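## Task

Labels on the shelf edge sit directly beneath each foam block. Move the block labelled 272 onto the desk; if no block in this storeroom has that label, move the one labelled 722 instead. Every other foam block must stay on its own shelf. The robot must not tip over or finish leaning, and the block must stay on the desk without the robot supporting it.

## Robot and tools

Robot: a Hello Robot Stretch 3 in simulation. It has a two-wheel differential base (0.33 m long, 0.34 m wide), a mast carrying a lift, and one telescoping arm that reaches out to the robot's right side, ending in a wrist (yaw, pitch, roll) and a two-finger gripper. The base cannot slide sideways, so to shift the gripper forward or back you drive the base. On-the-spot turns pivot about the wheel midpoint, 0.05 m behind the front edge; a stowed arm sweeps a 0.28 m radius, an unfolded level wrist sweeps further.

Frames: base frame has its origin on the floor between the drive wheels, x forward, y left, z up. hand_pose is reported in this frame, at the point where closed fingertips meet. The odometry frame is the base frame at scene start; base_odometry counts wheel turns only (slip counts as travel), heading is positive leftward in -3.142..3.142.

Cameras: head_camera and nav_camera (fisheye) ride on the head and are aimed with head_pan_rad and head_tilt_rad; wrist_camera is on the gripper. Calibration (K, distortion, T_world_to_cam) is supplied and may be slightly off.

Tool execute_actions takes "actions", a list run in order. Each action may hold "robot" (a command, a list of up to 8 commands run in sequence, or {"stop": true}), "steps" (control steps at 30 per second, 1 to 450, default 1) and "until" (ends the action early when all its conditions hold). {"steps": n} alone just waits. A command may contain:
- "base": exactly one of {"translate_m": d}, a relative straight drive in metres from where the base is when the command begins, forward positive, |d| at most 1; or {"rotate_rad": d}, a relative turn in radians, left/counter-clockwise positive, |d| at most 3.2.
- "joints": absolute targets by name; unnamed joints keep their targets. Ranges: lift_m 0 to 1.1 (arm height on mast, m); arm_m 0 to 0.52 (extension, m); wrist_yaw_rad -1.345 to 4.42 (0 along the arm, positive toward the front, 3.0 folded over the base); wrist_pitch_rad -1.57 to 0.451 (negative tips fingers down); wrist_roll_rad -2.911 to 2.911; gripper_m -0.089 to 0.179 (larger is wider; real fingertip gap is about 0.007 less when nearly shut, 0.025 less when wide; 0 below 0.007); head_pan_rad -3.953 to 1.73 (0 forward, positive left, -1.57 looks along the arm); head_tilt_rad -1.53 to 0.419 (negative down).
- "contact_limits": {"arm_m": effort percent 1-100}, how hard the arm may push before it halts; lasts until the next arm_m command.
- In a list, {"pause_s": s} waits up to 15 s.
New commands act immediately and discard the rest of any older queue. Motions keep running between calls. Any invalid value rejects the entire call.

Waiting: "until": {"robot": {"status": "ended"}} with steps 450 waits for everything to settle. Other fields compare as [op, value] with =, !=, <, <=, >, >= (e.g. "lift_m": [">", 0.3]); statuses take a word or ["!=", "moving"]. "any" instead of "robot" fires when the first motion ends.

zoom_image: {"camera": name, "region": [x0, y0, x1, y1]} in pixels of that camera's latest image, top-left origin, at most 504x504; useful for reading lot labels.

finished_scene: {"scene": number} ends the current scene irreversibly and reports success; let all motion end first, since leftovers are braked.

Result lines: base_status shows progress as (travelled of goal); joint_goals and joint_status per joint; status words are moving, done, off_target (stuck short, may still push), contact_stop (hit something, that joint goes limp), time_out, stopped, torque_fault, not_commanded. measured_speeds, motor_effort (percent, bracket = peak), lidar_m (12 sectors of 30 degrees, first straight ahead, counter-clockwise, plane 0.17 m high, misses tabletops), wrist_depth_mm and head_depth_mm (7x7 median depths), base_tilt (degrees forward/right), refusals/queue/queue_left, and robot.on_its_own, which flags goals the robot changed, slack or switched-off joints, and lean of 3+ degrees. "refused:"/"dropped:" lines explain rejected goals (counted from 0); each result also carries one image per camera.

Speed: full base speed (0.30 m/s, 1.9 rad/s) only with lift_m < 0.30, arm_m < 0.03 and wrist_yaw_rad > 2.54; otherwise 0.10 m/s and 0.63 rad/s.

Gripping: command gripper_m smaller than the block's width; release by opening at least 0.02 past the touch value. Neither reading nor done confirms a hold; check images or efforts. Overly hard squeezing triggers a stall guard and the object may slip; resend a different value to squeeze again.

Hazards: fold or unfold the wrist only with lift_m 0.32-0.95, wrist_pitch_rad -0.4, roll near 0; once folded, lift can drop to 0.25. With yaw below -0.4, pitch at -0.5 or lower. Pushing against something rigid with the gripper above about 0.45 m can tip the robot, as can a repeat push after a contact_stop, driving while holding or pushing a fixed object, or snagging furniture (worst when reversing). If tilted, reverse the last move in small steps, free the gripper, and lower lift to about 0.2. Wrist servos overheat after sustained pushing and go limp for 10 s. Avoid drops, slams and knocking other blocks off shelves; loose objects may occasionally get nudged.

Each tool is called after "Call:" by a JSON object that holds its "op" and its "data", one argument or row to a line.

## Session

Call:
{"op": "execute_actions", "data": {
  "actions": []
}}

Scene clock: 0.00 s.
robot.base_odometry: x=+0.000 y=+0.000 heading=+0.000 (m, m, rad; robot's odometry frame)
robot.turned_by_wheels: +0.000 (rad since the last result)
robot.turned_by_imu: +0.000 (rad since the last result)
robot.base_tilt: forward=+0.7 right=-0.2 (deg)
robot.lidar_m: 0.79 0.78 0.84 1.25 3.11 1.14 1.12 1.49 1.60 1.20 1.20 1.01
robot.head_depth_mm: 941 943 948 951 957 960 964 / 890 894 899 901 903 907 911 / 844 849 853 857 859 862 861 / 806 810 811 813 815 820 821 / 769 771 774 776 779 780 785 / 736 738 739 742 744 746 749 / 705 706 708 711 713 716 717
robot.base_status: not_commanded
robot.joint_positions: lift_m=+0.424 arm_m=+0.001 wrist_yaw_rad=+2.804 wrist_pitch_rad=-0.321 wrist_roll_rad=-0.009 gripper_m=+0.037 head_pan_rad=-0.009 head_tilt_rad=+0.010
robot.joint_goals: lift_m=+0.424 arm_m=+0.001 wrist_yaw_rad=+2.804 wrist_pitch_rad=-0.321 wrist_roll_rad=-0.009 gripper_m=+0.037 head_pan_rad=-0.009 head_tilt_rad=+0.010
robot.joint_status: lift_m=not_commanded arm_m=not_commanded wrist_yaw_rad=not_commanded wrist_pitch_rad=not_commanded wrist_roll_rad=not_commanded gripper_m=not_commanded head_pan_rad=not_commanded head_tilt_rad=not_commanded
robot.measured_speeds: translate_m=+0.000 rotate_rad=+0.000 lift_m=+0.000 arm_m=+0.000 wrist_yaw_rad=+0.000 wrist_pitch_rad=+0.000 wrist_roll_rad=+0.000 head_pan_rad=+0.000 head_tilt_rad=+0.000
robot: refusals=0 queue=idle queue_left=0
robot.motor_effort: left_wheel=+1 right_wheel=+0 lift_m=+20 arm_m=+0 wrist_yaw_rad=+0 wrist_pitch_rad=+5 wrist_roll_rad=+0 gripper_m=+0 head_pan_rad=+0 head_tilt_rad=+2 (%)
robot.hand_pose: x=+0.0569 y=+0.0761 z=+0.4590 quat_wxyz=(+0.229, +0.704, -0.005, +0.673) (m; robot's base frame)
robot.wrist_depth_mm: - - - - 850 694 585 / - - - - 881 728 606 / - - - - 941 781 629 / - - - - - 796 656 / - - 970 993 954 824 671 / 790 809 812 784 - 769 714 / 654 - 633 652 628 638 649
pictures: head_camera (sideways: a quarter turn clockwise sets it upright), nav_camera (sideways: a quarter turn counterclockwise sets it upright), wrist_camera
camera_calibration (this result's frames):
head_camera: T_world_to_cam=[[-0.00497875, -0.00762884, -0.999959, 1.32366], [0.0379845, 0.999248, -0.00781254, 0.018226], [0.999266, -0.0380218, -0.00468523, -0.0382057], [0, 0, 0, 1]] pos_world=[0.0440755, -0.00956692, 1.32357]
nav_camera: T_world_to_cam=[[-0.0193674, 0.010462, 0.999758, -1.25945], [-0.00180602, -0.999944, 0.0104289, 0.0363584], [0.999811, -0.0016036, 0.0193852, -0.0745648], [0, 0, 0, 1]] pos_world=[0.0502242, 0.0494131, 1.26021]
wrist_camera: T_world_to_cam=[[0.948099, -0.317976, 0.000256623, -0.0264603], [-0.148405, -0.443207, -0.88405, 0.482191], [0.281221, 0.838128, -0.467393, 0.29962], [0, 0, 0, 1]] pos_world=[0.012387, -0.0458237, 0.566328]
Images, in order (width x height): head_camera 896x504, nav_camera 672x504, wrist_camera 644x364.

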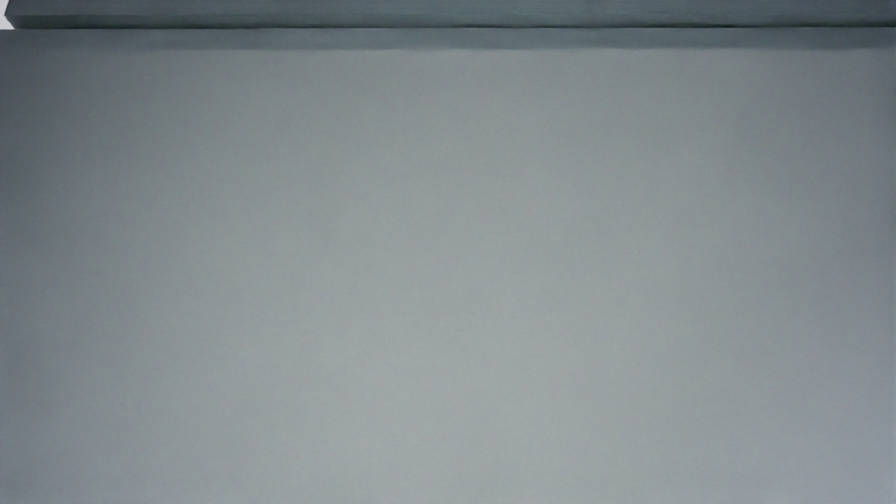

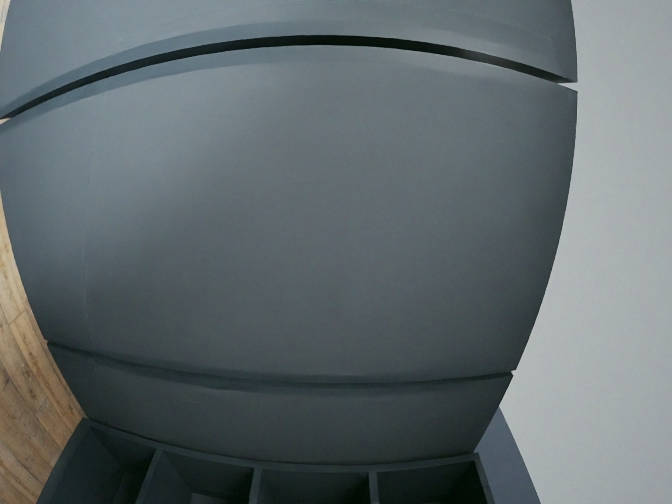

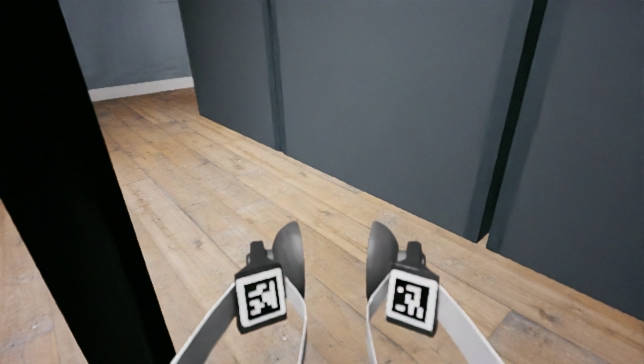

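Call:
{"op": "execute_actions", "data": {
  "actions": [
    {"robot":{"joints":{"head_pan_rad":-1.0,"head_tilt_rad":-0.4,"lift_m":0.28,"wrist_pitch_rad":-0.4}},"steps":450,"until":{"robot":{"head_pan_rad_status":["!=","moving"]}}}
  ]
}}

Call:
{"op": "execute_actions", "data": {
  "actions": [
    {"robot":{"joints":{"head_pan_rad":-1.75,"head_tilt_rad":-0.4}},"steps":450,"until":{"robot":{"status":"ended"}}}
  ]
}}

Scene clock: 4.10 s.
robot.base_odometry: x=+0.000 y=+0.000 heading=+0.000 (m, m, rad; robot's odometry frame)
robot.turned_by_wheels: +0.000 (rad since the last result)
robot.turned_by_imu: +0.000 (rad since the last result)
robot.base_tilt: forward=+0.7 right=-0.1 (deg)
robot.lidar_m: 0.79 0.78 0.84 1.25 3.10 1.14 1.12 1.48 1.60 1.21 1.20 1.01
robot.head_depth_mm: 1001 1060 1128 1248 1358 1583 1420 / 1337 1466 1369 1645 1381 1506 1420 / 1349 1487 1550 1690 1508 1637 1418 / 1371 1514 1555 1728 1872 1633 1422 / 1390 1531 1394 1746 1862 1633 1424 / 1411 1550 1542 1748 1870 1632 1420 / 1375 1526 1439 1581 1571 1626 1418
robot.base_status: not_commanded
robot.joint_positions: lift_m=+0.336 arm_m=+0.001 wrist_yaw_rad=+2.804 wrist_pitch_rad=-0.412 wrist_roll_rad=-0.009 gripper_m=+0.037 head_pan_rad=-0.993 head_tilt_rad=-0.395
robot.joint_goals: lift_m=+0.280 arm_m=+0.001 wrist_yaw_rad=+2.804 wrist_pitch_rad=-0.400 wrist_roll_rad=-0.009 gripper_m=+0.037 head_pan_rad=-1.000 head_tilt_rad=-0.400
robot.joint_status: lift_m=moving arm_m=not_commanded wrist_yaw_rad=not_commanded wrist_pitch_rad=moving wrist_roll_rad=not_commanded gripper_m=not_commanded head_pan_rad=done head_tilt_rad=done
robot.measured_speeds: translate_m=+0.000 rotate_rad=+0.000 lift_m=-0.110 arm_m=+0.000 wrist_yaw_rad=+0.000 wrist_pitch_rad=+0.000 wrist_roll_rad=+0.000 head_pan_rad=+0.000 head_tilt_rad=+0.000
robot: refusals=0 queue=running queue_left=0
robot.motor_effort: left_wheel=+1(1) right_wheel=+0(0) lift_m=+16(21) arm_m=-1(1) wrist_yaw_rad=+0(0) wrist_pitch_rad=+5(5) wrist_roll_rad=+0(0) gripper_m=+0(0) head_pan_rad=-2(39) head_tilt_rad=-3(23) (%)
robot.hand_pose: x=+0.0534 y=+0.0663 z=+0.3504 quat_wxyz=(+0.259, +0.703, +0.028, +0.661) (m; robot's base frame)
robot.wrist_depth_mm: - - - - 858 709 581 / - - - - 923 724 607 / - - - - 998 791 645 / - 924 893 897 884 796 689 / 693 729 718 717 728 702 655 / 609 - 610 588 - 585 575 / 522 - 513 508 487 506 494
pictures: head_camera (sideways: a quarter turn clockwise sets it upright), nav_camera (sideways: a quarter turn counterclockwise sets it upright), wrist_camera
camera_calibration (this result's frames):
head_camera: T_world_to_cam=[[-0.22411, 0.329521, -0.917164, 1.2167], [0.849962, 0.526519, -0.0185204, 0.0272063], [0.476802, -0.783705, -0.398079, 0.477028], [0, 0, 0, 1]] pos_world=[0.0221027, -0.0414028, 1.30631]
nav_camera: T_world_to_cam=[[0.214014, -0.309268, 0.926581, -1.16509], [-0.831533, -0.555436, 0.00667113, 0.0463165], [0.512593, -0.77191, -0.376037, 0.443108], [0, 0, 0, 1]] pos_world=[0.0607253, 0.00744053, 1.24587]
wrist_camera: T_world_to_cam=[[0.948063, -0.31808, -0.00105156, -0.0258322], [-0.17447, -0.517254, -0.837859, 0.371483], [0.265962, 0.794527, -0.545885, 0.289301], [0, 0, 0, 1]] pos_world=[0.0123602, -0.0459233, 0.469149]
Images, in order (width x height): head_camera 896x504, nav_camera 672x504, wrist_camera 644x364.

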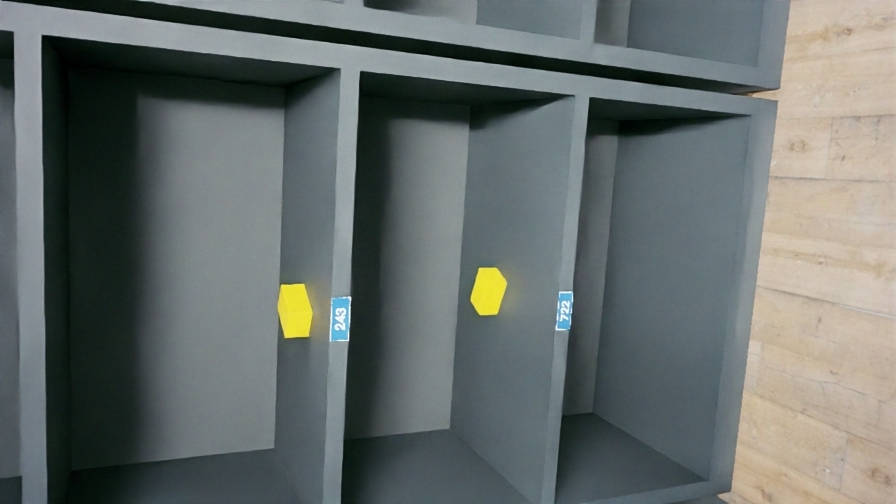

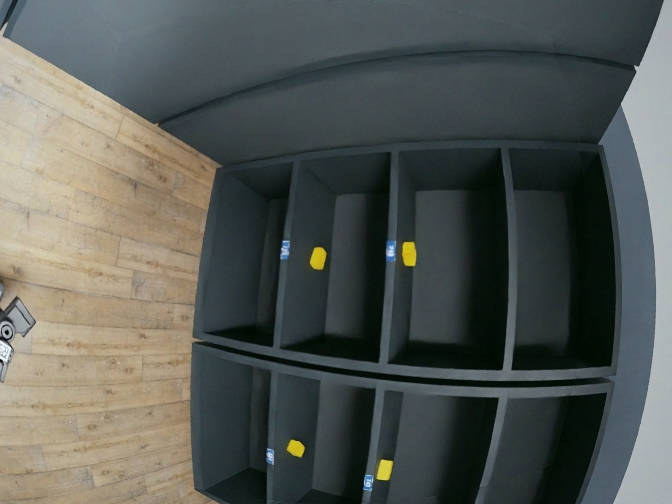

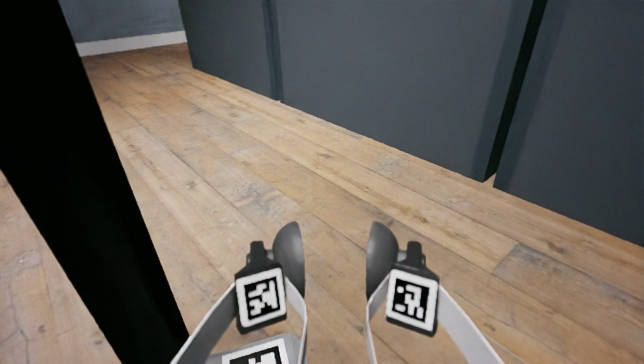

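Scene clock: 5.07 s.
robot.base_odometry: x=+0.000 y=+0.000 heading=+0.000 (m, m, rad; robot's odometry frame)
robot.turned_by_wheels: +0.000 (rad since the last result)
robot.turned_by_imu: +0.000 (rad since the last result)
robot.base_tilt: forward=+0.7 right=+0.1 (deg)
robot.lidar_m: 0.79 0.78 0.84 1.25 3.12 1.14 1.12 1.48 1.60 1.21 1.20 1.01
robot.head_depth_mm: 1652 1738 1839 1920 2003 1737 1421 / 1784 1923 2018 2145 2174 1738 1425 / 1394 1498 1597 1755 1894 1731 1416 / 1567 1715 1777 1850 2018 1745 1421 / 1586 1710 1780 1853 1937 1682 1415 / 1495 1615 1564 1763 1876 1637 1421 / 1395 1523 1552 1691 1508 1634 1421
robot.base_status: not_commanded
robot.joint_positions: lift_m=+0.280 arm_m=+0.001 wrist_yaw_rad=+2.804 wrist_pitch_rad=-0.413 wrist_roll_rad=-0.009 gripper_m=+0.037 head_pan_rad=-1.743 head_tilt_rad=-0.395
robot.joint_goals: lift_m=+0.280 arm_m=+0.001 wrist_yaw_rad=+2.804 wrist_pitch_rad=-0.400 wrist_roll_rad=-0.009 gripper_m=+0.037 head_pan_rad=-1.750 head_tilt_rad=-0.400
robot.joint_status: lift_m=done arm_m=not_commanded wrist_yaw_rad=not_commanded wrist_pitch_rad=done wrist_roll_rad=not_commanded gripper_m=not_commanded head_pan_rad=done head_tilt_rad=done
robot.measured_speeds: translate_m=+0.000 rotate_rad=+0.000 lift_m=+0.000 arm_m=+0.000 wrist_yaw_rad=+0.000 wrist_pitch_rad=+0.000 wrist_roll_rad=+0.000 head_pan_rad=+0.000 head_tilt_rad=+0.000
robot: refusals=0 queue=done queue_left=0
robot.motor_effort: left_wheel=+0(0) right_wheel=+0(0) lift_m=+15(15) arm_m=+0(0) wrist_yaw_rad=+0(0) wrist_pitch_rad=+4(4) wrist_roll_rad=+0(0) gripper_m=-1(0) head_pan_rad=-1(36) head_tilt_rad=-3(2) (%)
robot.hand_pose: x=+0.0534 y=+0.0661 z=+0.2940 quat_wxyz=(+0.260, +0.703, +0.028, +0.661) (m; robot's base frame)
robot.wrist_depth_mm: - - - - 865 702 586 / - - - - 922 726 620 / - - - - 957 787 647 / - 800 786 788 772 760 651 / 630 642 639 625 652 617 604 / 535 - 533 521 - 508 502 / 451 - - 446 434 436 434
pictures: head_camera (sideways: a quarter turn clockwise sets it upright), nav_camera (sideways: a quarter turn counterclockwise sets it upright), wrist_camera
camera_calibration (this result's frames):
head_camera: T_world_to_cam=[[0.0606354, 0.393969, -0.917122, 1.21491], [0.980812, -0.194075, -0.0185229, 0.0264114], [-0.185288, -0.8984, -0.398177, 0.481195], [0, 0, 0, 1]] pos_world=[-0.0104111, -0.0412032, 1.30631]
nav_camera: T_world_to_cam=[[-0.0542185, -0.372268, 0.92654, -1.1634], [-0.987037, 0.160356, 0.00666995, 0.0472666], [-0.15106, -0.914167, -0.376137, 0.447286], [0, 0, 0, 1]] pos_world=[0.0511429, -0.0317827, 1.24586]
wrist_camera: T_world_to_cam=[[0.948063, -0.318082, -0.00106947, -0.0258841], [-0.174819, -0.518244, -0.837175, 0.324034], [0.265736, 0.793881, -0.546934, 0.259013], [0, 0, 0, 1]] pos_world=[0.0123578, -0.0459304, 0.412909]
Images, in order (width x height): head_camera 896x504, nav_camera 672x504, wrist_camera 644x364.

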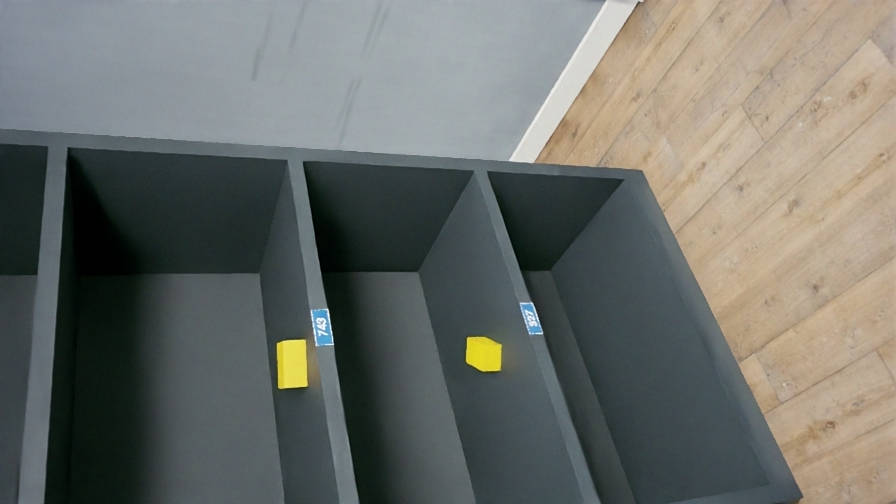

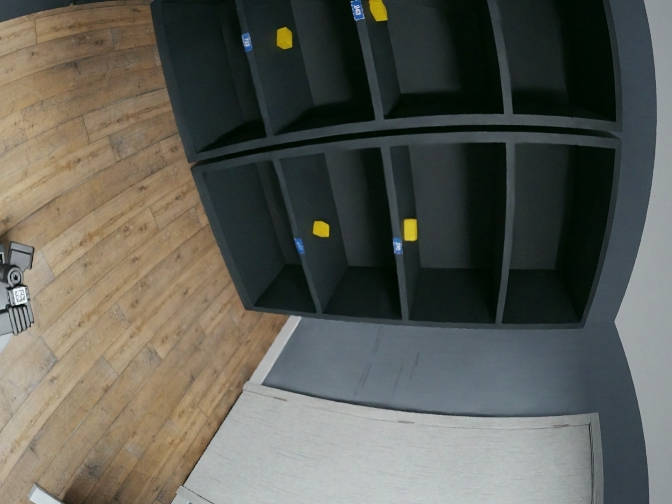

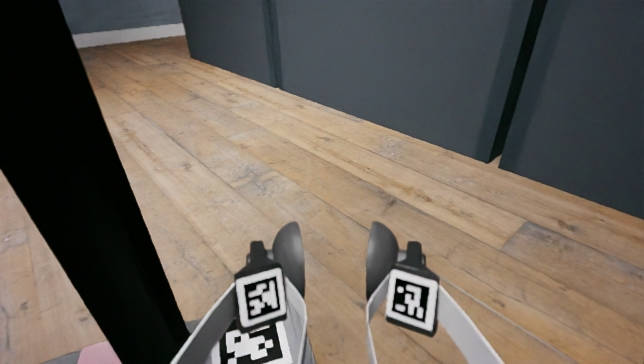

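Call:
{"op": "execute_actions", "data": {
  "actions": [
    {"robot":{"base":{"rotate_rad":1.829},"joints":{"head_pan_rad":0.0,"head_tilt_rad":-0.5}},"steps":450,"until":{"robot":{"status":"ended"}}}
  ]
}}

Scene clock: 11.80 s.
robot.base_odometry: x=+0.000 y=+0.000 heading=+1.829 (m, m, rad; robot's odometry frame)
robot.turned_by_wheels: +1.829 (rad since the last result)
robot.turned_by_imu: +1.796 (rad since the last result)
robot.base_tilt: forward=+0.8 right=-0.1 (deg)
robot.lidar_m: 1.83 1.96 1.14 1.12 1.50 1.60 1.20 1.38 0.87 0.78 0.78 0.95
robot.head_depth_mm: 1430 1477 1527 1590 1652 1564 1326 / 1757 1825 1918 2012 1893 1579 1324 / 2775 3002 3239 2466 1952 1579 1324 / 2717 2933 3197 2538 1943 1579 1320 / 2655 2889 3109 2564 1950 1575 1318 / 2625 2832 3063 2561 1945 1572 1322 / 2570 2772 3024 2550 1945 1569 1317
robot.base_status: done (rotate_rad +1.8288 of +1.8290)
robot.joint_positions: lift_m=+0.280 arm_m=+0.001 wrist_yaw_rad=+2.804 wrist_pitch_rad=-0.413 wrist_roll_rad=-0.009 gripper_m=+0.037 head_pan_rad=-0.007 head_tilt_rad=-0.494
robot.joint_goals: lift_m=+0.280 arm_m=+0.001 wrist_yaw_rad=+2.804 wrist_pitch_rad=-0.400 wrist_roll_rad=-0.009 gripper_m=+0.037 head_pan_rad=+0.000 head_tilt_rad=-0.500
robot.joint_status: lift_m=done arm_m=not_commanded wrist_yaw_rad=not_commanded wrist_pitch_rad=done wrist_roll_rad=not_commanded gripper_m=not_commanded head_pan_rad=done head_tilt_rad=done
robot.measured_speeds: translate_m=+0.000 rotate_rad=+0.000 lift_m=+0.000 arm_m=+0.000 wrist_yaw_rad=+0.000 wrist_pitch_rad=+0.000 wrist_roll_rad=+0.000 head_pan_rad=+0.000 head_tilt_rad=+0.000
robot: refusals=0 queue=done queue_left=0
robot.motor_effort: left_wheel=-2(9) right_wheel=+2(7) lift_m=+16(15) arm_m=-1(2) wrist_yaw_rad=-1(0) wrist_pitch_rad=+4(4) wrist_roll_rad=+0(0) gripper_m=-1(1) head_pan_rad=+3(39) head_tilt_rad=-2(10) (%)
robot.hand_pose: x=+0.0534 y=+0.0661 z=+0.2940 quat_wxyz=(+0.260, +0.703, +0.028, +0.661) (m; robot's base frame)
robot.wrist_depth_mm: - - - - - - - / - - - - - - - / - - - - - - 983 / - 815 789 797 778 752 757 / 621 632 640 628 649 615 607 / 524 - 533 523 - 504 502 / 456 - - 450 430 438 432
pictures: head_camera (sideways: a quarter turn clockwise sets it upright), nav_camera (sideways: a quarter turn counterclockwise sets it upright), wrist_camera
camera_calibration (this result's frames):
head_camera: T_world_to_cam=[[-0.487605, -0.00423637, -0.873054, 1.16076], [0.0284719, 0.999379, -0.020751, 0.0351189], [0.8726, -0.0349758, -0.487181, 0.590558], [0, 0, 0, 1]] pos_world=[0.0496724, -0.00952443, 1.30185]
nav_camera: T_world_to_cam=[[0.46619, 0.00699633, 0.884657, -1.11193], [0.00446638, -0.999975, 0.00555466, 0.0426712], [0.884673, 0.00136169, -0.46621, 0.558179], [0, 0, 0, 1]] pos_world=[0.0243755, 0.0496895, 1.24367]
wrist_camera: T_world_to_cam=[[0.948062, -0.318082, -0.00106984, -0.0258904], [-0.17482, -0.518244, -0.837175, 0.324024], [0.265736, 0.793881, -0.546934, 0.25903], [0, 0, 0, 1]] pos_world=[0.0123579, -0.0459507, 0.412909]
Images, in order (width x height): head_camera 896x504, nav_camera 672x504, wrist_camera 644x364.

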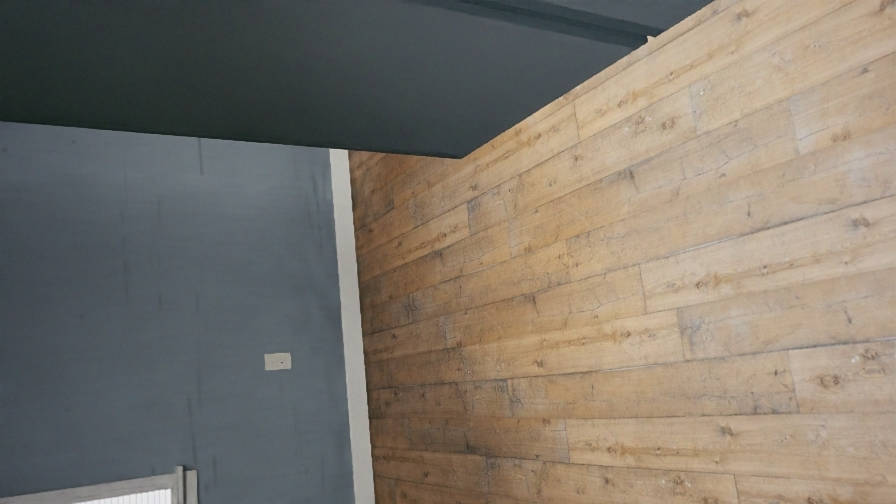

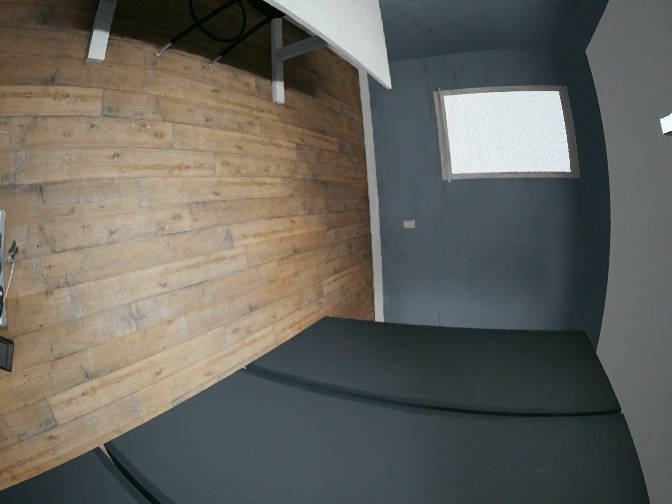

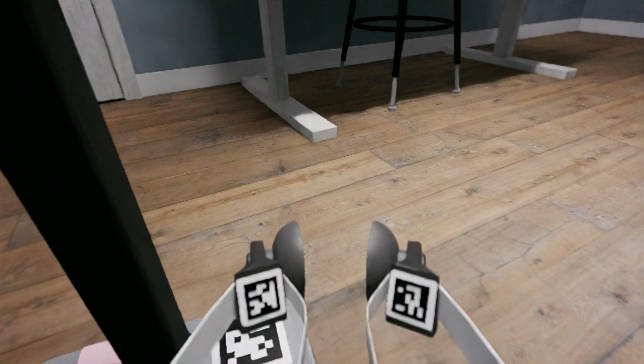

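Call:
{"op": "execute_actions", "data": {
  "actions": [
    {"robot":{"base":{"translate_m":1.0},"joints":{"head_pan_rad":-0.3}},"steps":450,"until":{"robot":{"translate_m":[">",0.7]}}},
    {"robot":{"base":{"translate_m":1.0}},"steps":450,"until":{"robot":{"translate_m":[">",0.5]}}},
    {"robot":{"base":{"translate_m":1.0}},"steps":450,"until":{"robot":{"translate_m":[">",0.42]}}},
    {"robot":[{"base":{"translate_m":1.0}},{"base":{"rotate_rad":-1.418}}],"steps":450,"until":{"robot":{"status":"ended"}}}
  ]
}}

Scene clock: 27.60 s.
robot.base_odometry: x=-0.674 y=+2.552 heading=+0.411 (m, m, rad; robot's odometry frame)
robot.turned_by_wheels: -1.418 (rad since the last result)
robot.turned_by_imu: -1.386 (rad since the last result)
robot.base_tilt: forward=+0.7 right=-0.1 (deg)
robot.lidar_m: 1.78 0.76 0.55 0.53 0.55 0.75 1.98 1.76 2.24 1.24 0.59 0.70
robot.head_depth_mm: 1671 770 803 846 888 935 987 / 1692 1844 2027 2224 1772 1155 1241 / 1644 1786 1963 2181 1959 1578 1323 / 1591 1733 1901 2110 1948 1569 1323 / 1547 1673 1821 2018 1948 1574 1321 / 1503 1617 1775 1942 1942 1576 1320 / 1464 1580 1715 1877 1947 1574 1317
robot.base_status: done (rotate_rad -1.4178 of -1.4180)
robot.joint_positions: lift_m=+0.280 arm_m=+0.001 wrist_yaw_rad=+2.804 wrist_pitch_rad=-0.413 wrist_roll_rad=-0.009 gripper_m=+0.037 head_pan_rad=-0.293 head_tilt_rad=-0.495
robot.joint_goals: lift_m=+0.280 arm_m=+0.001 wrist_yaw_rad=+2.804 wrist_pitch_rad=-0.400 wrist_roll_rad=-0.009 gripper_m=+0.037 head_pan_rad=-0.300 head_tilt_rad=-0.500
robot.joint_status: lift_m=done arm_m=not_commanded wrist_yaw_rad=not_commanded wrist_pitch_rad=done wrist_roll_rad=not_commanded gripper_m=not_commanded head_pan_rad=done head_tilt_rad=done
robot.measured_speeds: translate_m=+0.000 rotate_rad=+0.000 lift_m=+0.000 arm_m=+0.000 wrist_yaw_rad=+0.000 wrist_pitch_rad=+0.000 wrist_roll_rad=+0.000 head_pan_rad=+0.000 head_tilt_rad=+0.000
robot: refusals=0 queue=done queue_left=0
robot.motor_effort: left_wheel=+3(10) right_wheel=-3(6) lift_m=+15(15) arm_m=-2(1) wrist_yaw_rad=-1(0) wrist_pitch_rad=+4(4) wrist_roll_rad=+0(0) gripper_m=-1(0) head_pan_rad=-3(23) head_tilt_rad=-3(3) (%)
robot.hand_pose: x=+0.0534 y=+0.0661 z=+0.2940 quat_wxyz=(+0.260, +0.703, +0.028, +0.661) (m; robot's base frame)
robot.wrist_depth_mm: - 477 520 554 600 665 746 / - 509 556 600 656 723 813 / - 550 594 649 709 790 902 / - 607 650 705 736 765 767 / 575 621 635 629 637 608 607 / 529 - 534 526 - 517 505 / 450 - - 447 433 441 431
pictures: head_camera (sideways: a quarter turn clockwise sets it upright), nav_camera (sideways: a quarter turn counterclockwise sets it upright), wrist_camera
camera_calibration (this result's frames):
head_camera: T_world_to_cam=[[-0.469455, 0.133633, -0.872785, 1.1603], [0.30924, 0.950757, -0.0207628, 0.0334216], [0.827032, -0.279647, -0.487663, 0.591463], [0, 0, 0, 1]] pos_world=[0.0452156, -0.0214298, 1.30182]
nav_camera: T_world_to_cam=[[0.449696, -0.124946, 0.884399, -1.1115], [-0.277816, -0.960618, 0.00554831, 0.0444014], [0.848877, -0.248195, -0.466698, 0.559032], [0, 0, 0, 1]] pos_world=[0.0376203, 0.0425248, 1.24366]
wrist_camera: T_world_to_cam=[[0.948062, -0.318083, -0.0010741, -0.0258933], [-0.174905, -0.518487, -0.837006, 0.323902], [0.26568, 0.793722, -0.547193, 0.259121], [0, 0, 0, 1]] pos_world=[0.0123573, -0.045967, 0.41287]
Images, in order (width x height): head_camera 896x504, nav_camera 672x504, wrist_camera 644x364.

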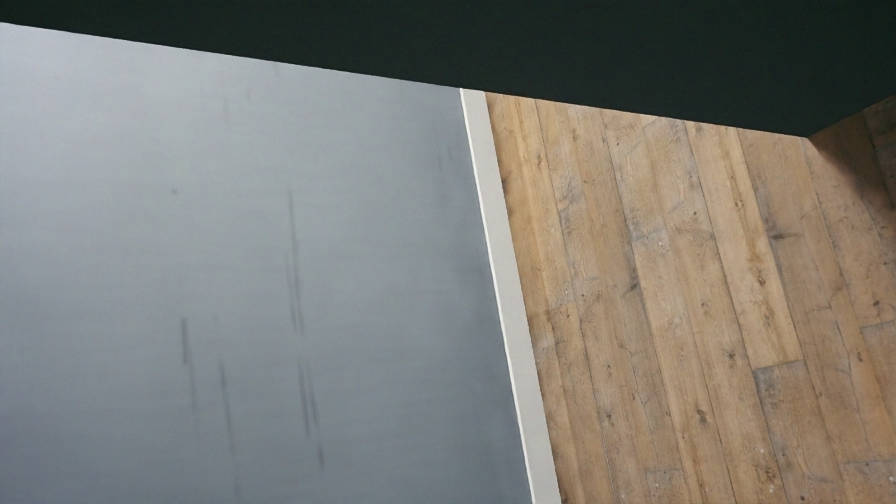

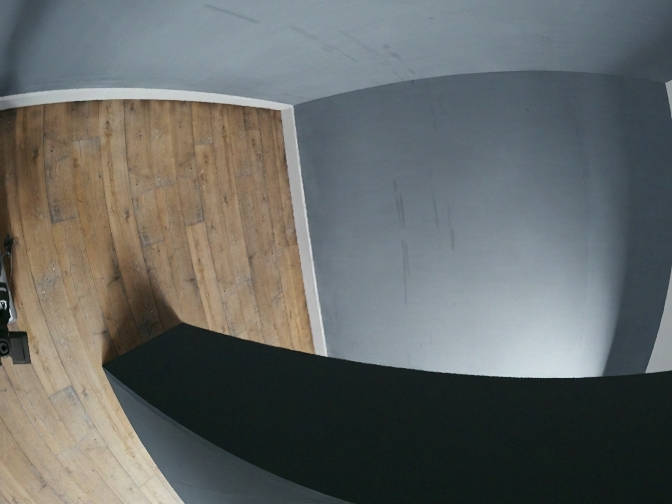

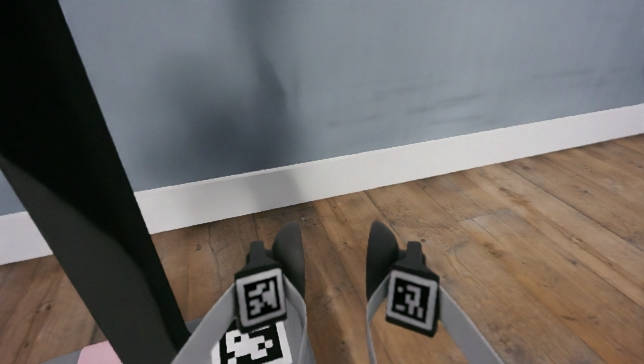

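Call:
{"op": "execute_actions", "data": {
  "actions": [
    {"robot":{"base":{"translate_m":1.0},"joints":{"head_pan_rad":-0.55,"head_tilt_rad":-0.4}},"steps":450,"until":{"robot":{"translate_m":[">",0.30]}}},
    {"robot":[{"base":{"translate_m":1.0}},{"base":{"rotate_rad":-1.594}}],"steps":450,"until":{"robot":{"status":"ended"}}}
  ]
}}

Scene clock: 38.70 s.
robot.base_odometry: x=+0.526 y=+3.075 heading=-1.183 (m, m, rad; robot's odometry frame)
robot.turned_by_wheels: -1.594 (rad since the last result)
robot.turned_by_imu: -1.561 (rad since the last result)
robot.base_tilt: forward=+0.8 right=-0.2 (deg)
robot.lidar_m: 1.92 0.69 0.51 0.49 0.51 0.56 0.54 0.56 0.76 2.06 0.72 0.74
robot.head_depth_mm: 578 618 666 736 827 942 1098 / 1195 1280 1092 791 821 892 993 / 1321 1454 1123 1574 1291 1119 1323 / 1346 1464 1189 1653 1290 1559 1367 / 1276 1384 1422 1577 1685 1663 1407 / 1233 1334 1447 1592 1958 1706 1403 / 1972 2086 2245 2443 2186 1709 1405
robot.base_status: done (rotate_rad -1.5938 of -1.5940)
robot.joint_positions: lift_m=+0.280 arm_m=+0.001 wrist_yaw_rad=+2.804 wrist_pitch_rad=-0.413 wrist_roll_rad=-0.009 gripper_m=+0.037 head_pan_rad=-0.543 head_tilt_rad=-0.408
robot.joint_goals: lift_m=+0.280 arm_m=+0.001 wrist_yaw_rad=+2.804 wrist_pitch_rad=-0.400 wrist_roll_rad=-0.009 gripper_m=+0.037 head_pan_rad=-0.550 head_tilt_rad=-0.400
robot.joint_status: lift_m=done arm_m=not_commanded wrist_yaw_rad=not_commanded wrist_pitch_rad=done wrist_roll_rad=not_commanded gripper_m=not_commanded head_pan_rad=done head_tilt_rad=done
robot.measured_speeds: translate_m=+0.000 rotate_rad=+0.000 lift_m=+0.000 arm_m=+0.000 wrist_yaw_rad=+0.000 wrist_pitch_rad=+0.000 wrist_roll_rad=+0.000 head_pan_rad=+0.000 head_tilt_rad=+0.000
robot: refusals=0 queue=done queue_left=0
robot.motor_effort: left_wheel=+3(11) right_wheel=-3(5) lift_m=+15(16) arm_m=-1(2) wrist_yaw_rad=-1(1) wrist_pitch_rad=+4(4) wrist_roll_rad=+0(0) gripper_m=-1(1) head_pan_rad=-3(21) head_tilt_rad=+2(14) (%)
robot.hand_pose: x=+0.0533 y=+0.0660 z=+0.2939 quat_wxyz=(+0.260, +0.703, +0.028, +0.661) (m; robot's base frame)
robot.wrist_depth_mm: - 441 473 516 560 607 670 / - 469 512 556 611 684 756 / - 505 550 602 678 765 842 / - 558 601 646 716 751 745 / 533 604 615 635 644 624 613 / 532 - 537 530 - 510 511 / 452 - - 444 435 443 440
pictures: head_camera (sideways: a quarter turn clockwise sets it upright), nav_camera (sideways: a quarter turn counterclockwise sets it upright), wrist_camera
camera_calibration (this result's frames):
head_camera: T_world_to_cam=[[-0.355303, 0.205514, -0.911879, 1.2106], [0.536367, 0.843775, -0.0188243, 0.0295146], [0.765552, -0.49579, -0.410027, 0.490816], [0, 0, 0, 1]] pos_world=[0.0385557, -0.0303578, 1.30573]
nav_camera: T_world_to_cam=[[0.337514, -0.191728, 0.921588, -1.15933], [-0.507335, -0.861724, 0.006528, 0.0445253], [0.792903, -0.469757, -0.388114, 0.457114], [0, 0, 0, 1]] pos_world=[0.0514312, 0.0308259, 1.24555]
wrist_camera: T_world_to_cam=[[0.948062, -0.318083, -0.00107543, -0.0258982], [-0.174935, -0.518573, -0.836947, 0.323855], [0.265661, 0.793666, -0.547283, 0.259164], [0, 0, 0, 1]] pos_world=[0.012357, -0.0459849, 0.412857]
Images, in order (width x height): head_camera 896x504, nav_camera 672x504, wrist_camera 644x364.

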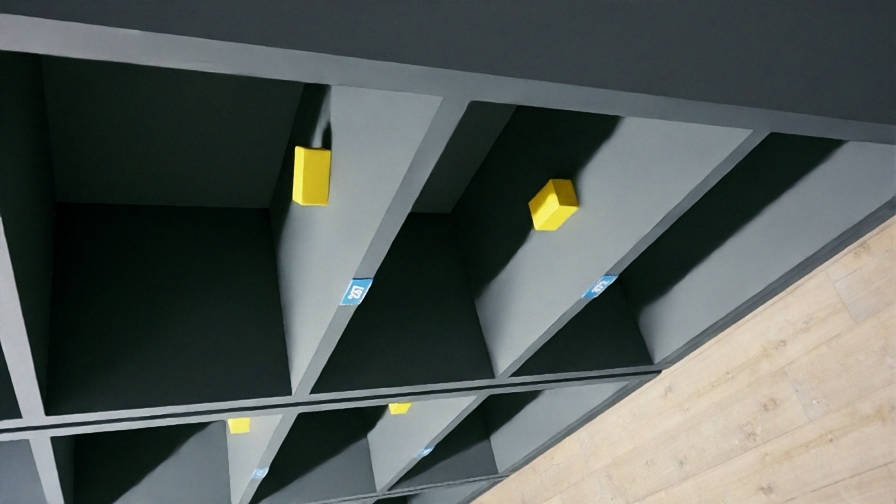

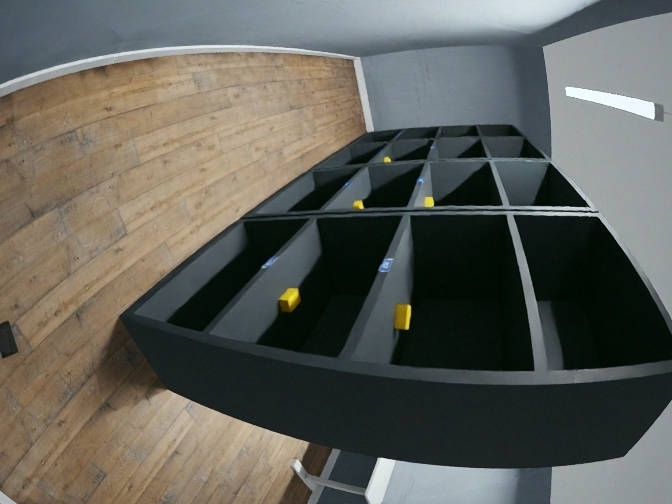

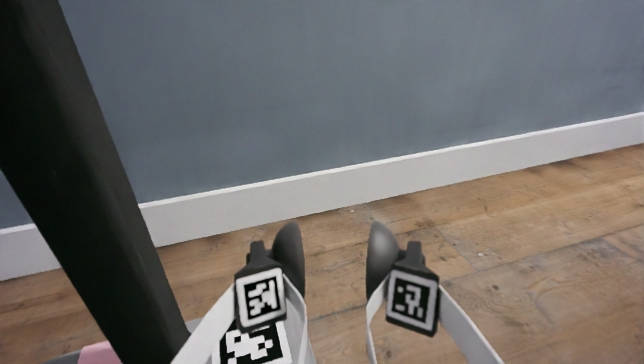

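Call:
{"op": "zoom_image", "data": {
  "camera": "head_camera",
  "region": [560, 255, 640, 315]
}}

Call:
{"op": "zoom_image", "data": {
  "camera": "head_camera",
  "region": [315, 260, 395, 320]
}}

Call:
{"op": "zoom_image", "data": {
  "camera": "head_camera",
  "region": [230, 450, 290, 495]
}}

Region (560, 255, 640, 315) of head_camera's 896x504 image, scaled by 6.300, with more detail than that image has; it fills the top 378 rows of this view, and the rest is white.

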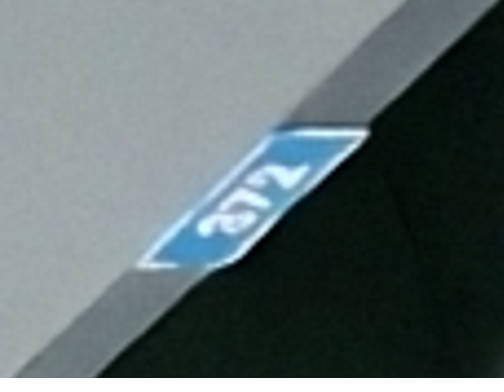

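Region (315, 260, 395, 320) of head_camera's 896x504 image, scaled by 6.300, with more detail than that image has; it fills the top 378 rows of this view, and the rest is white.

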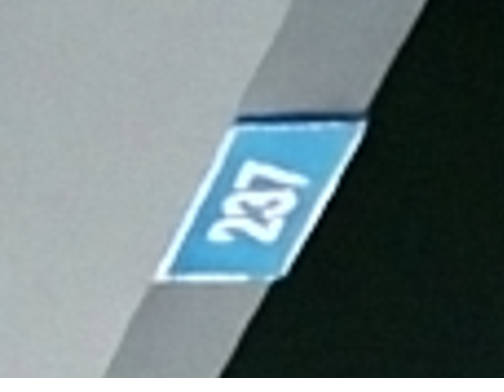

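Region (230, 450, 290, 495) of head_camera's 896x504 image, scaled by 8.400, with more detail than that image has; it fills the top 378 rows of this view, and the rest is white.

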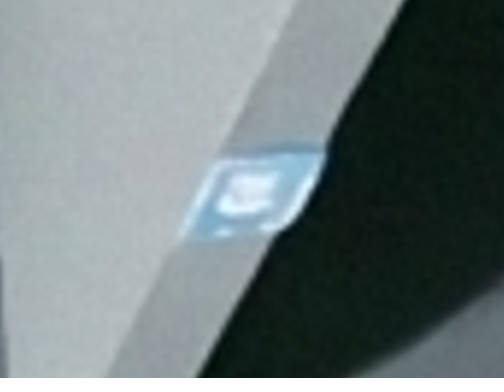

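Call:
{"op": "execute_actions", "data": {
  "actions": [
    {"robot":{"base":{"translate_m":1.0},"joints":{"head_pan_rad":-0.8,"head_tilt_rad":-0.62}},"steps":450,"until":{"robot":{"translate_m":[">",0.42]}}}
  ]
}}

Call:
{"op": "execute_actions", "data": {
  "actions": [
    {"robot":{"base":{"translate_m":1.0}},"steps":450,"until":{"robot":{"translate_m":[">",0.47]}}},
    {"robot":{"base":{"translate_m":1.0}},"steps":450,"until":{"robot":{"translate_m":[">",0.44]}}}
  ]
}}

Scene clock: 47.03 s.
robot.base_odometry: x=+0.687 y=+2.681 heading=-1.183 (m, m, rad; robot's odometry frame)
robot.turned_by_wheels: +0.000 (rad since the last result)
robot.turned_by_imu: +0.001 (rad since the last result)
robot.base_tilt: forward=-0.1 right=-1.3 (deg)
robot.lidar_m: 1.92 0.70 0.51 0.49 0.51 0.69 0.96 0.99 1.36 0.53 1.02 1.08
robot.head_depth_mm: 912 939 668 1164 1018 852 1145 / 977 922 666 1224 1015 915 1165 / 1055 920 732 1260 1016 1324 1190 / 1129 976 771 1260 1075 1350 1240 / 1058 971 1284 1255 1533 1383 1238 / 976 972 1165 1238 1475 1435 1234 / 900 969 1103 1345 1657 1438 1234
robot.base_status: moving (translate_m +0.4259 of +1.0000)
robot.joint_positions: lift_m=+0.280 arm_m=+0.001 wrist_yaw_rad=+2.804 wrist_pitch_rad=-0.414 wrist_roll_rad=-0.009 gripper_m=+0.037 head_pan_rad=-0.793 head_tilt_rad=-0.612
robot.joint_goals: lift_m=+0.280 arm_m=+0.001 wrist_yaw_rad=+2.804 wrist_pitch_rad=-0.400 wrist_roll_rad=-0.009 gripper_m=+0.037 head_pan_rad=-0.800 head_tilt_rad=-0.620
robot.joint_status: lift_m=done arm_m=not_commanded wrist_yaw_rad=not_commanded wrist_pitch_rad=done wrist_roll_rad=not_commanded gripper_m=not_commanded head_pan_rad=done head_tilt_rad=done
robot.measured_speeds: translate_m=+0.294 rotate_rad=+0.000 lift_m=+0.000 arm_m=+0.000 wrist_yaw_rad=+0.000 wrist_pitch_rad=+0.000 wrist_roll_rad=+0.000 head_pan_rad=+0.000 head_tilt_rad=+0.000
robot: refusals=0 queue=running queue_left=0
robot.motor_effort: left_wheel=+5(11) right_wheel=-2(2) lift_m=+16(15) arm_m=-1(1) wrist_yaw_rad=+0(0) wrist_pitch_rad=+4(5) wrist_roll_rad=+0(0) gripper_m=-1(1) head_pan_rad=-3(20) head_tilt_rad=-3(19) (%)
robot.hand_pose: x=+0.0533 y=+0.0660 z=+0.2939 quat_wxyz=(+0.260, +0.703, +0.028, +0.661) (m; robot's base frame)
robot.wrist_depth_mm: - 443 476 510 558 611 686 / - 474 508 555 610 676 764 / - 505 556 600 666 751 834 / - 562 596 665 722 754 750 / 530 594 596 625 643 618 608 / 531 - 537 524 - 510 508 / 459 - - 448 433 437 438
pictures: head_camera (sideways: a quarter turn clockwise sets it upright), nav_camera (sideways: a quarter turn counterclockwise sets it upright), wrist_camera
camera_calibration (this result's frames):
head_camera: T_world_to_cam=[[-0.417645, 0.413011, -0.809318, 1.07723], [0.725274, 0.688072, -0.0231375, 0.0339719], [0.547312, -0.59664, -0.586915, 0.722303], [0, 0, 0, 1]] pos_world=[0.0299347, -0.0373278, 1.29654]
nav_camera: T_world_to_cam=[[0.405529, -0.396995, 0.823372, -1.03164], [-0.703837, -0.71035, 0.00415468, 0.0488152], [0.583232, -0.581204, -0.567487, 0.69179], [0, 0, 0, 1]] pos_world=[0.0492451, 0.0271895, 1.24181]
wrist_camera: T_world_to_cam=[[0.948062, -0.318083, -0.00107616, -0.0258979], [-0.174947, -0.518608, -0.836922, 0.323839], [0.265652, 0.793643, -0.547321, 0.259176], [0, 0, 0, 1]] pos_world=[0.0123569, -0.0459851, 0.412852]
Images, in order (width x height): head_camera 896x504, nav_camera 672x504, wrist_camera 644x364.

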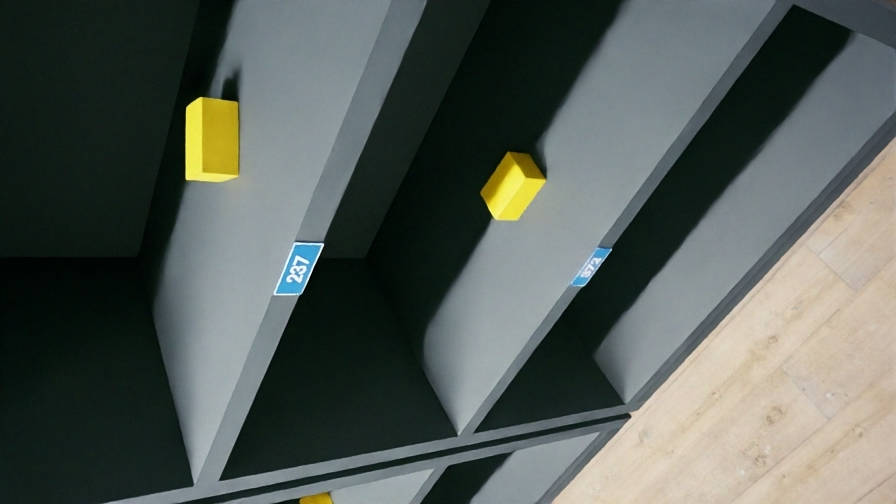

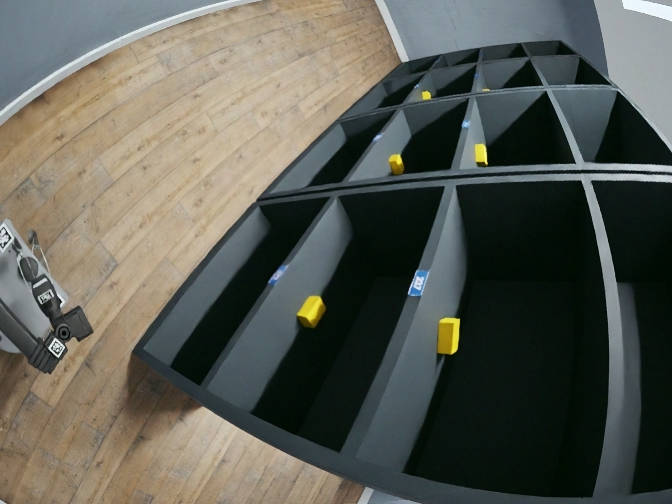

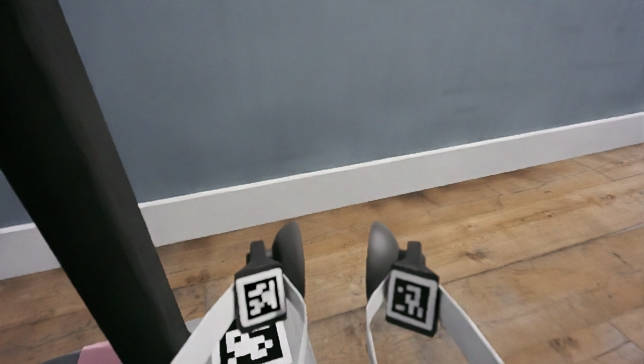

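Scene clock: 50.17 s.
robot.base_odometry: x=+1.035 y=+1.829 heading=-1.183 (m, m, rad; robot's odometry frame)
robot.turned_by_wheels: +0.000 (rad since the last result)
robot.turned_by_imu: +0.002 (rad since the last result)
robot.base_tilt: forward=+0.5 right=-0.6 (deg)
robot.lidar_m: 1.91 0.70 0.51 0.49 0.51 0.69 1.87 0.96 1.01 0.52 1.01 1.10
robot.head_depth_mm: 911 941 667 1158 1012 850 948 / 981 981 667 1220 1012 911 1169 / 1054 979 732 1259 1013 1325 1194 / 1140 977 1384 1263 1072 1354 1237 / 1088 973 1315 1255 1530 1389 1234 / 1001 971 1202 1259 1492 1435 1235 / 926 974 1125 1332 1640 1435 1235
robot.base_status: moving (translate_m +0.4405 of +1.0000)
robot.joint_positions: lift_m=+0.280 arm_m=+0.001 wrist_yaw_rad=+2.804 wrist_pitch_rad=-0.414 wrist_roll_rad=-0.009 gripper_m=+0.037 head_pan_rad=-0.793 head_tilt_rad=-0.612
robot.joint_goals: lift_m=+0.280 arm_m=+0.001 wrist_yaw_rad=+2.804 wrist_pitch_rad=-0.400 wrist_roll_rad=-0.009 gripper_m=+0.037 head_pan_rad=-0.800 head_tilt_rad=-0.620
robot.joint_status: lift_m=done arm_m=not_commanded wrist_yaw_rad=not_commanded wrist_pitch_rad=done wrist_roll_rad=not_commanded gripper_m=not_commanded head_pan_rad=done head_tilt_rad=done
robot.measured_speeds: translate_m=+0.294 rotate_rad=+0.000 lift_m=+0.000 arm_m=+0.000 wrist_yaw_rad=+0.000 wrist_pitch_rad=+0.000 wrist_roll_rad=+0.000 head_pan_rad=+0.000 head_tilt_rad=+0.000
robot: refusals=0 queue=running queue_left=0
robot.motor_effort: left_wheel=+5(5) right_wheel=-1(2) lift_m=+16(16) arm_m=+0(1) wrist_yaw_rad=+0(1) wrist_pitch_rad=+4(4) wrist_roll_rad=+0(0) gripper_m=+0(1) head_pan_rad=-3(3) head_tilt_rad=-4(4) (%)
robot.hand_pose: x=+0.0533 y=+0.0660 z=+0.2939 quat_wxyz=(+0.260, +0.703, +0.028, +0.661) (m; robot's base frame)
robot.wrist_depth_mm: - 442 470 514 559 622 675 / - 467 518 553 610 679 745 / - 511 551 607 673 749 831 / - 563 595 648 710 752 760 / 533 587 618 633 644 619 617 / 527 - 535 524 - 511 508 / 452 - - 445 433 440 431
pictures: head_camera (sideways: a quarter turn clockwise sets it upright), nav_camera (sideways: a quarter turn counterclockwise sets it upright), wrist_camera
camera_calibration (this result's frames):
head_camera: T_world_to_cam=[[-0.417645, 0.413011, -0.809318, 1.07723], [0.725273, 0.688072, -0.0231375, 0.0339719], [0.547313, -0.59664, -0.586915, 0.722303], [0, 0, 0, 1]] pos_world=[0.0299348, -0.0373278, 1.29654]
nav_camera: T_world_to_cam=[[0.40553, -0.396995, 0.823372, -1.03164], [-0.703836, -0.71035, 0.00415468, 0.0488152], [0.583233, -0.581203, -0.567487, 0.69179], [0, 0, 0, 1]] pos_world=[0.0492451, 0.0271895, 1.24181]
wrist_camera: T_world_to_cam=[[0.948062, -0.318083, -0.0010761, -0.025898], [-0.174947, -0.518608, -0.836922, 0.323839], [0.265653, 0.793643, -0.54732, 0.259176], [0, 0, 0, 1]] pos_world=[0.012357, -0.0459851, 0.412852]
Images, in order (width x height): head_camera 896x504, nav_camera 672x504, wrist_camera 644x364.

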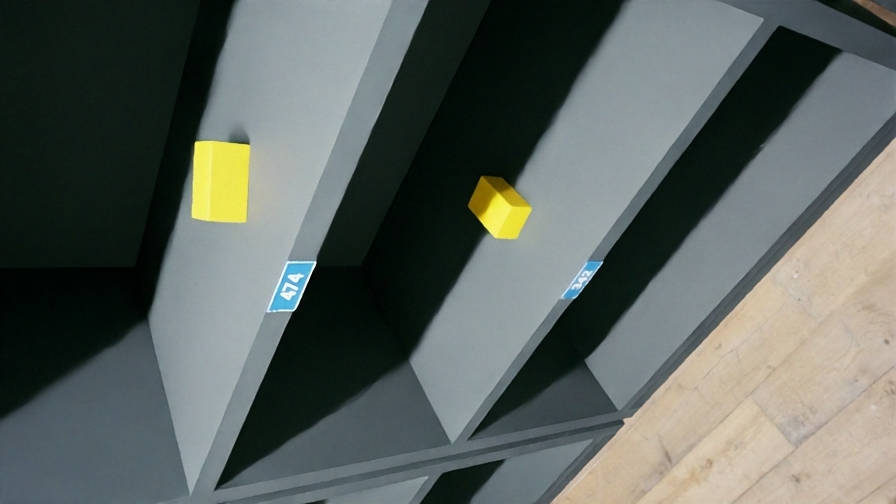

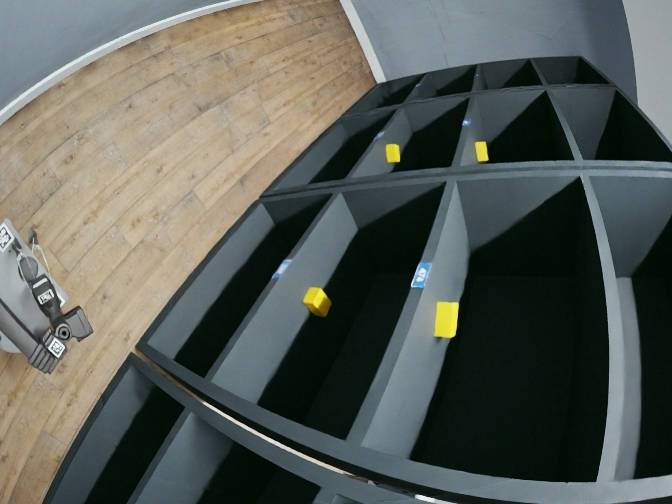

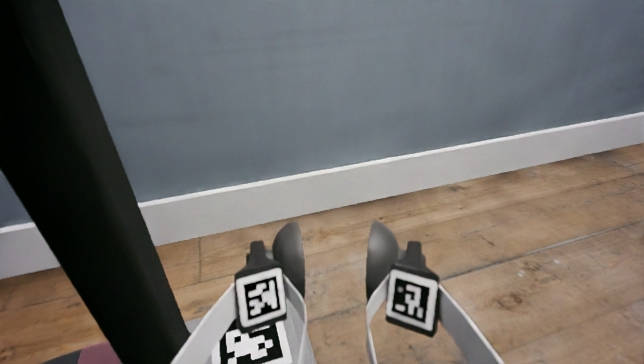

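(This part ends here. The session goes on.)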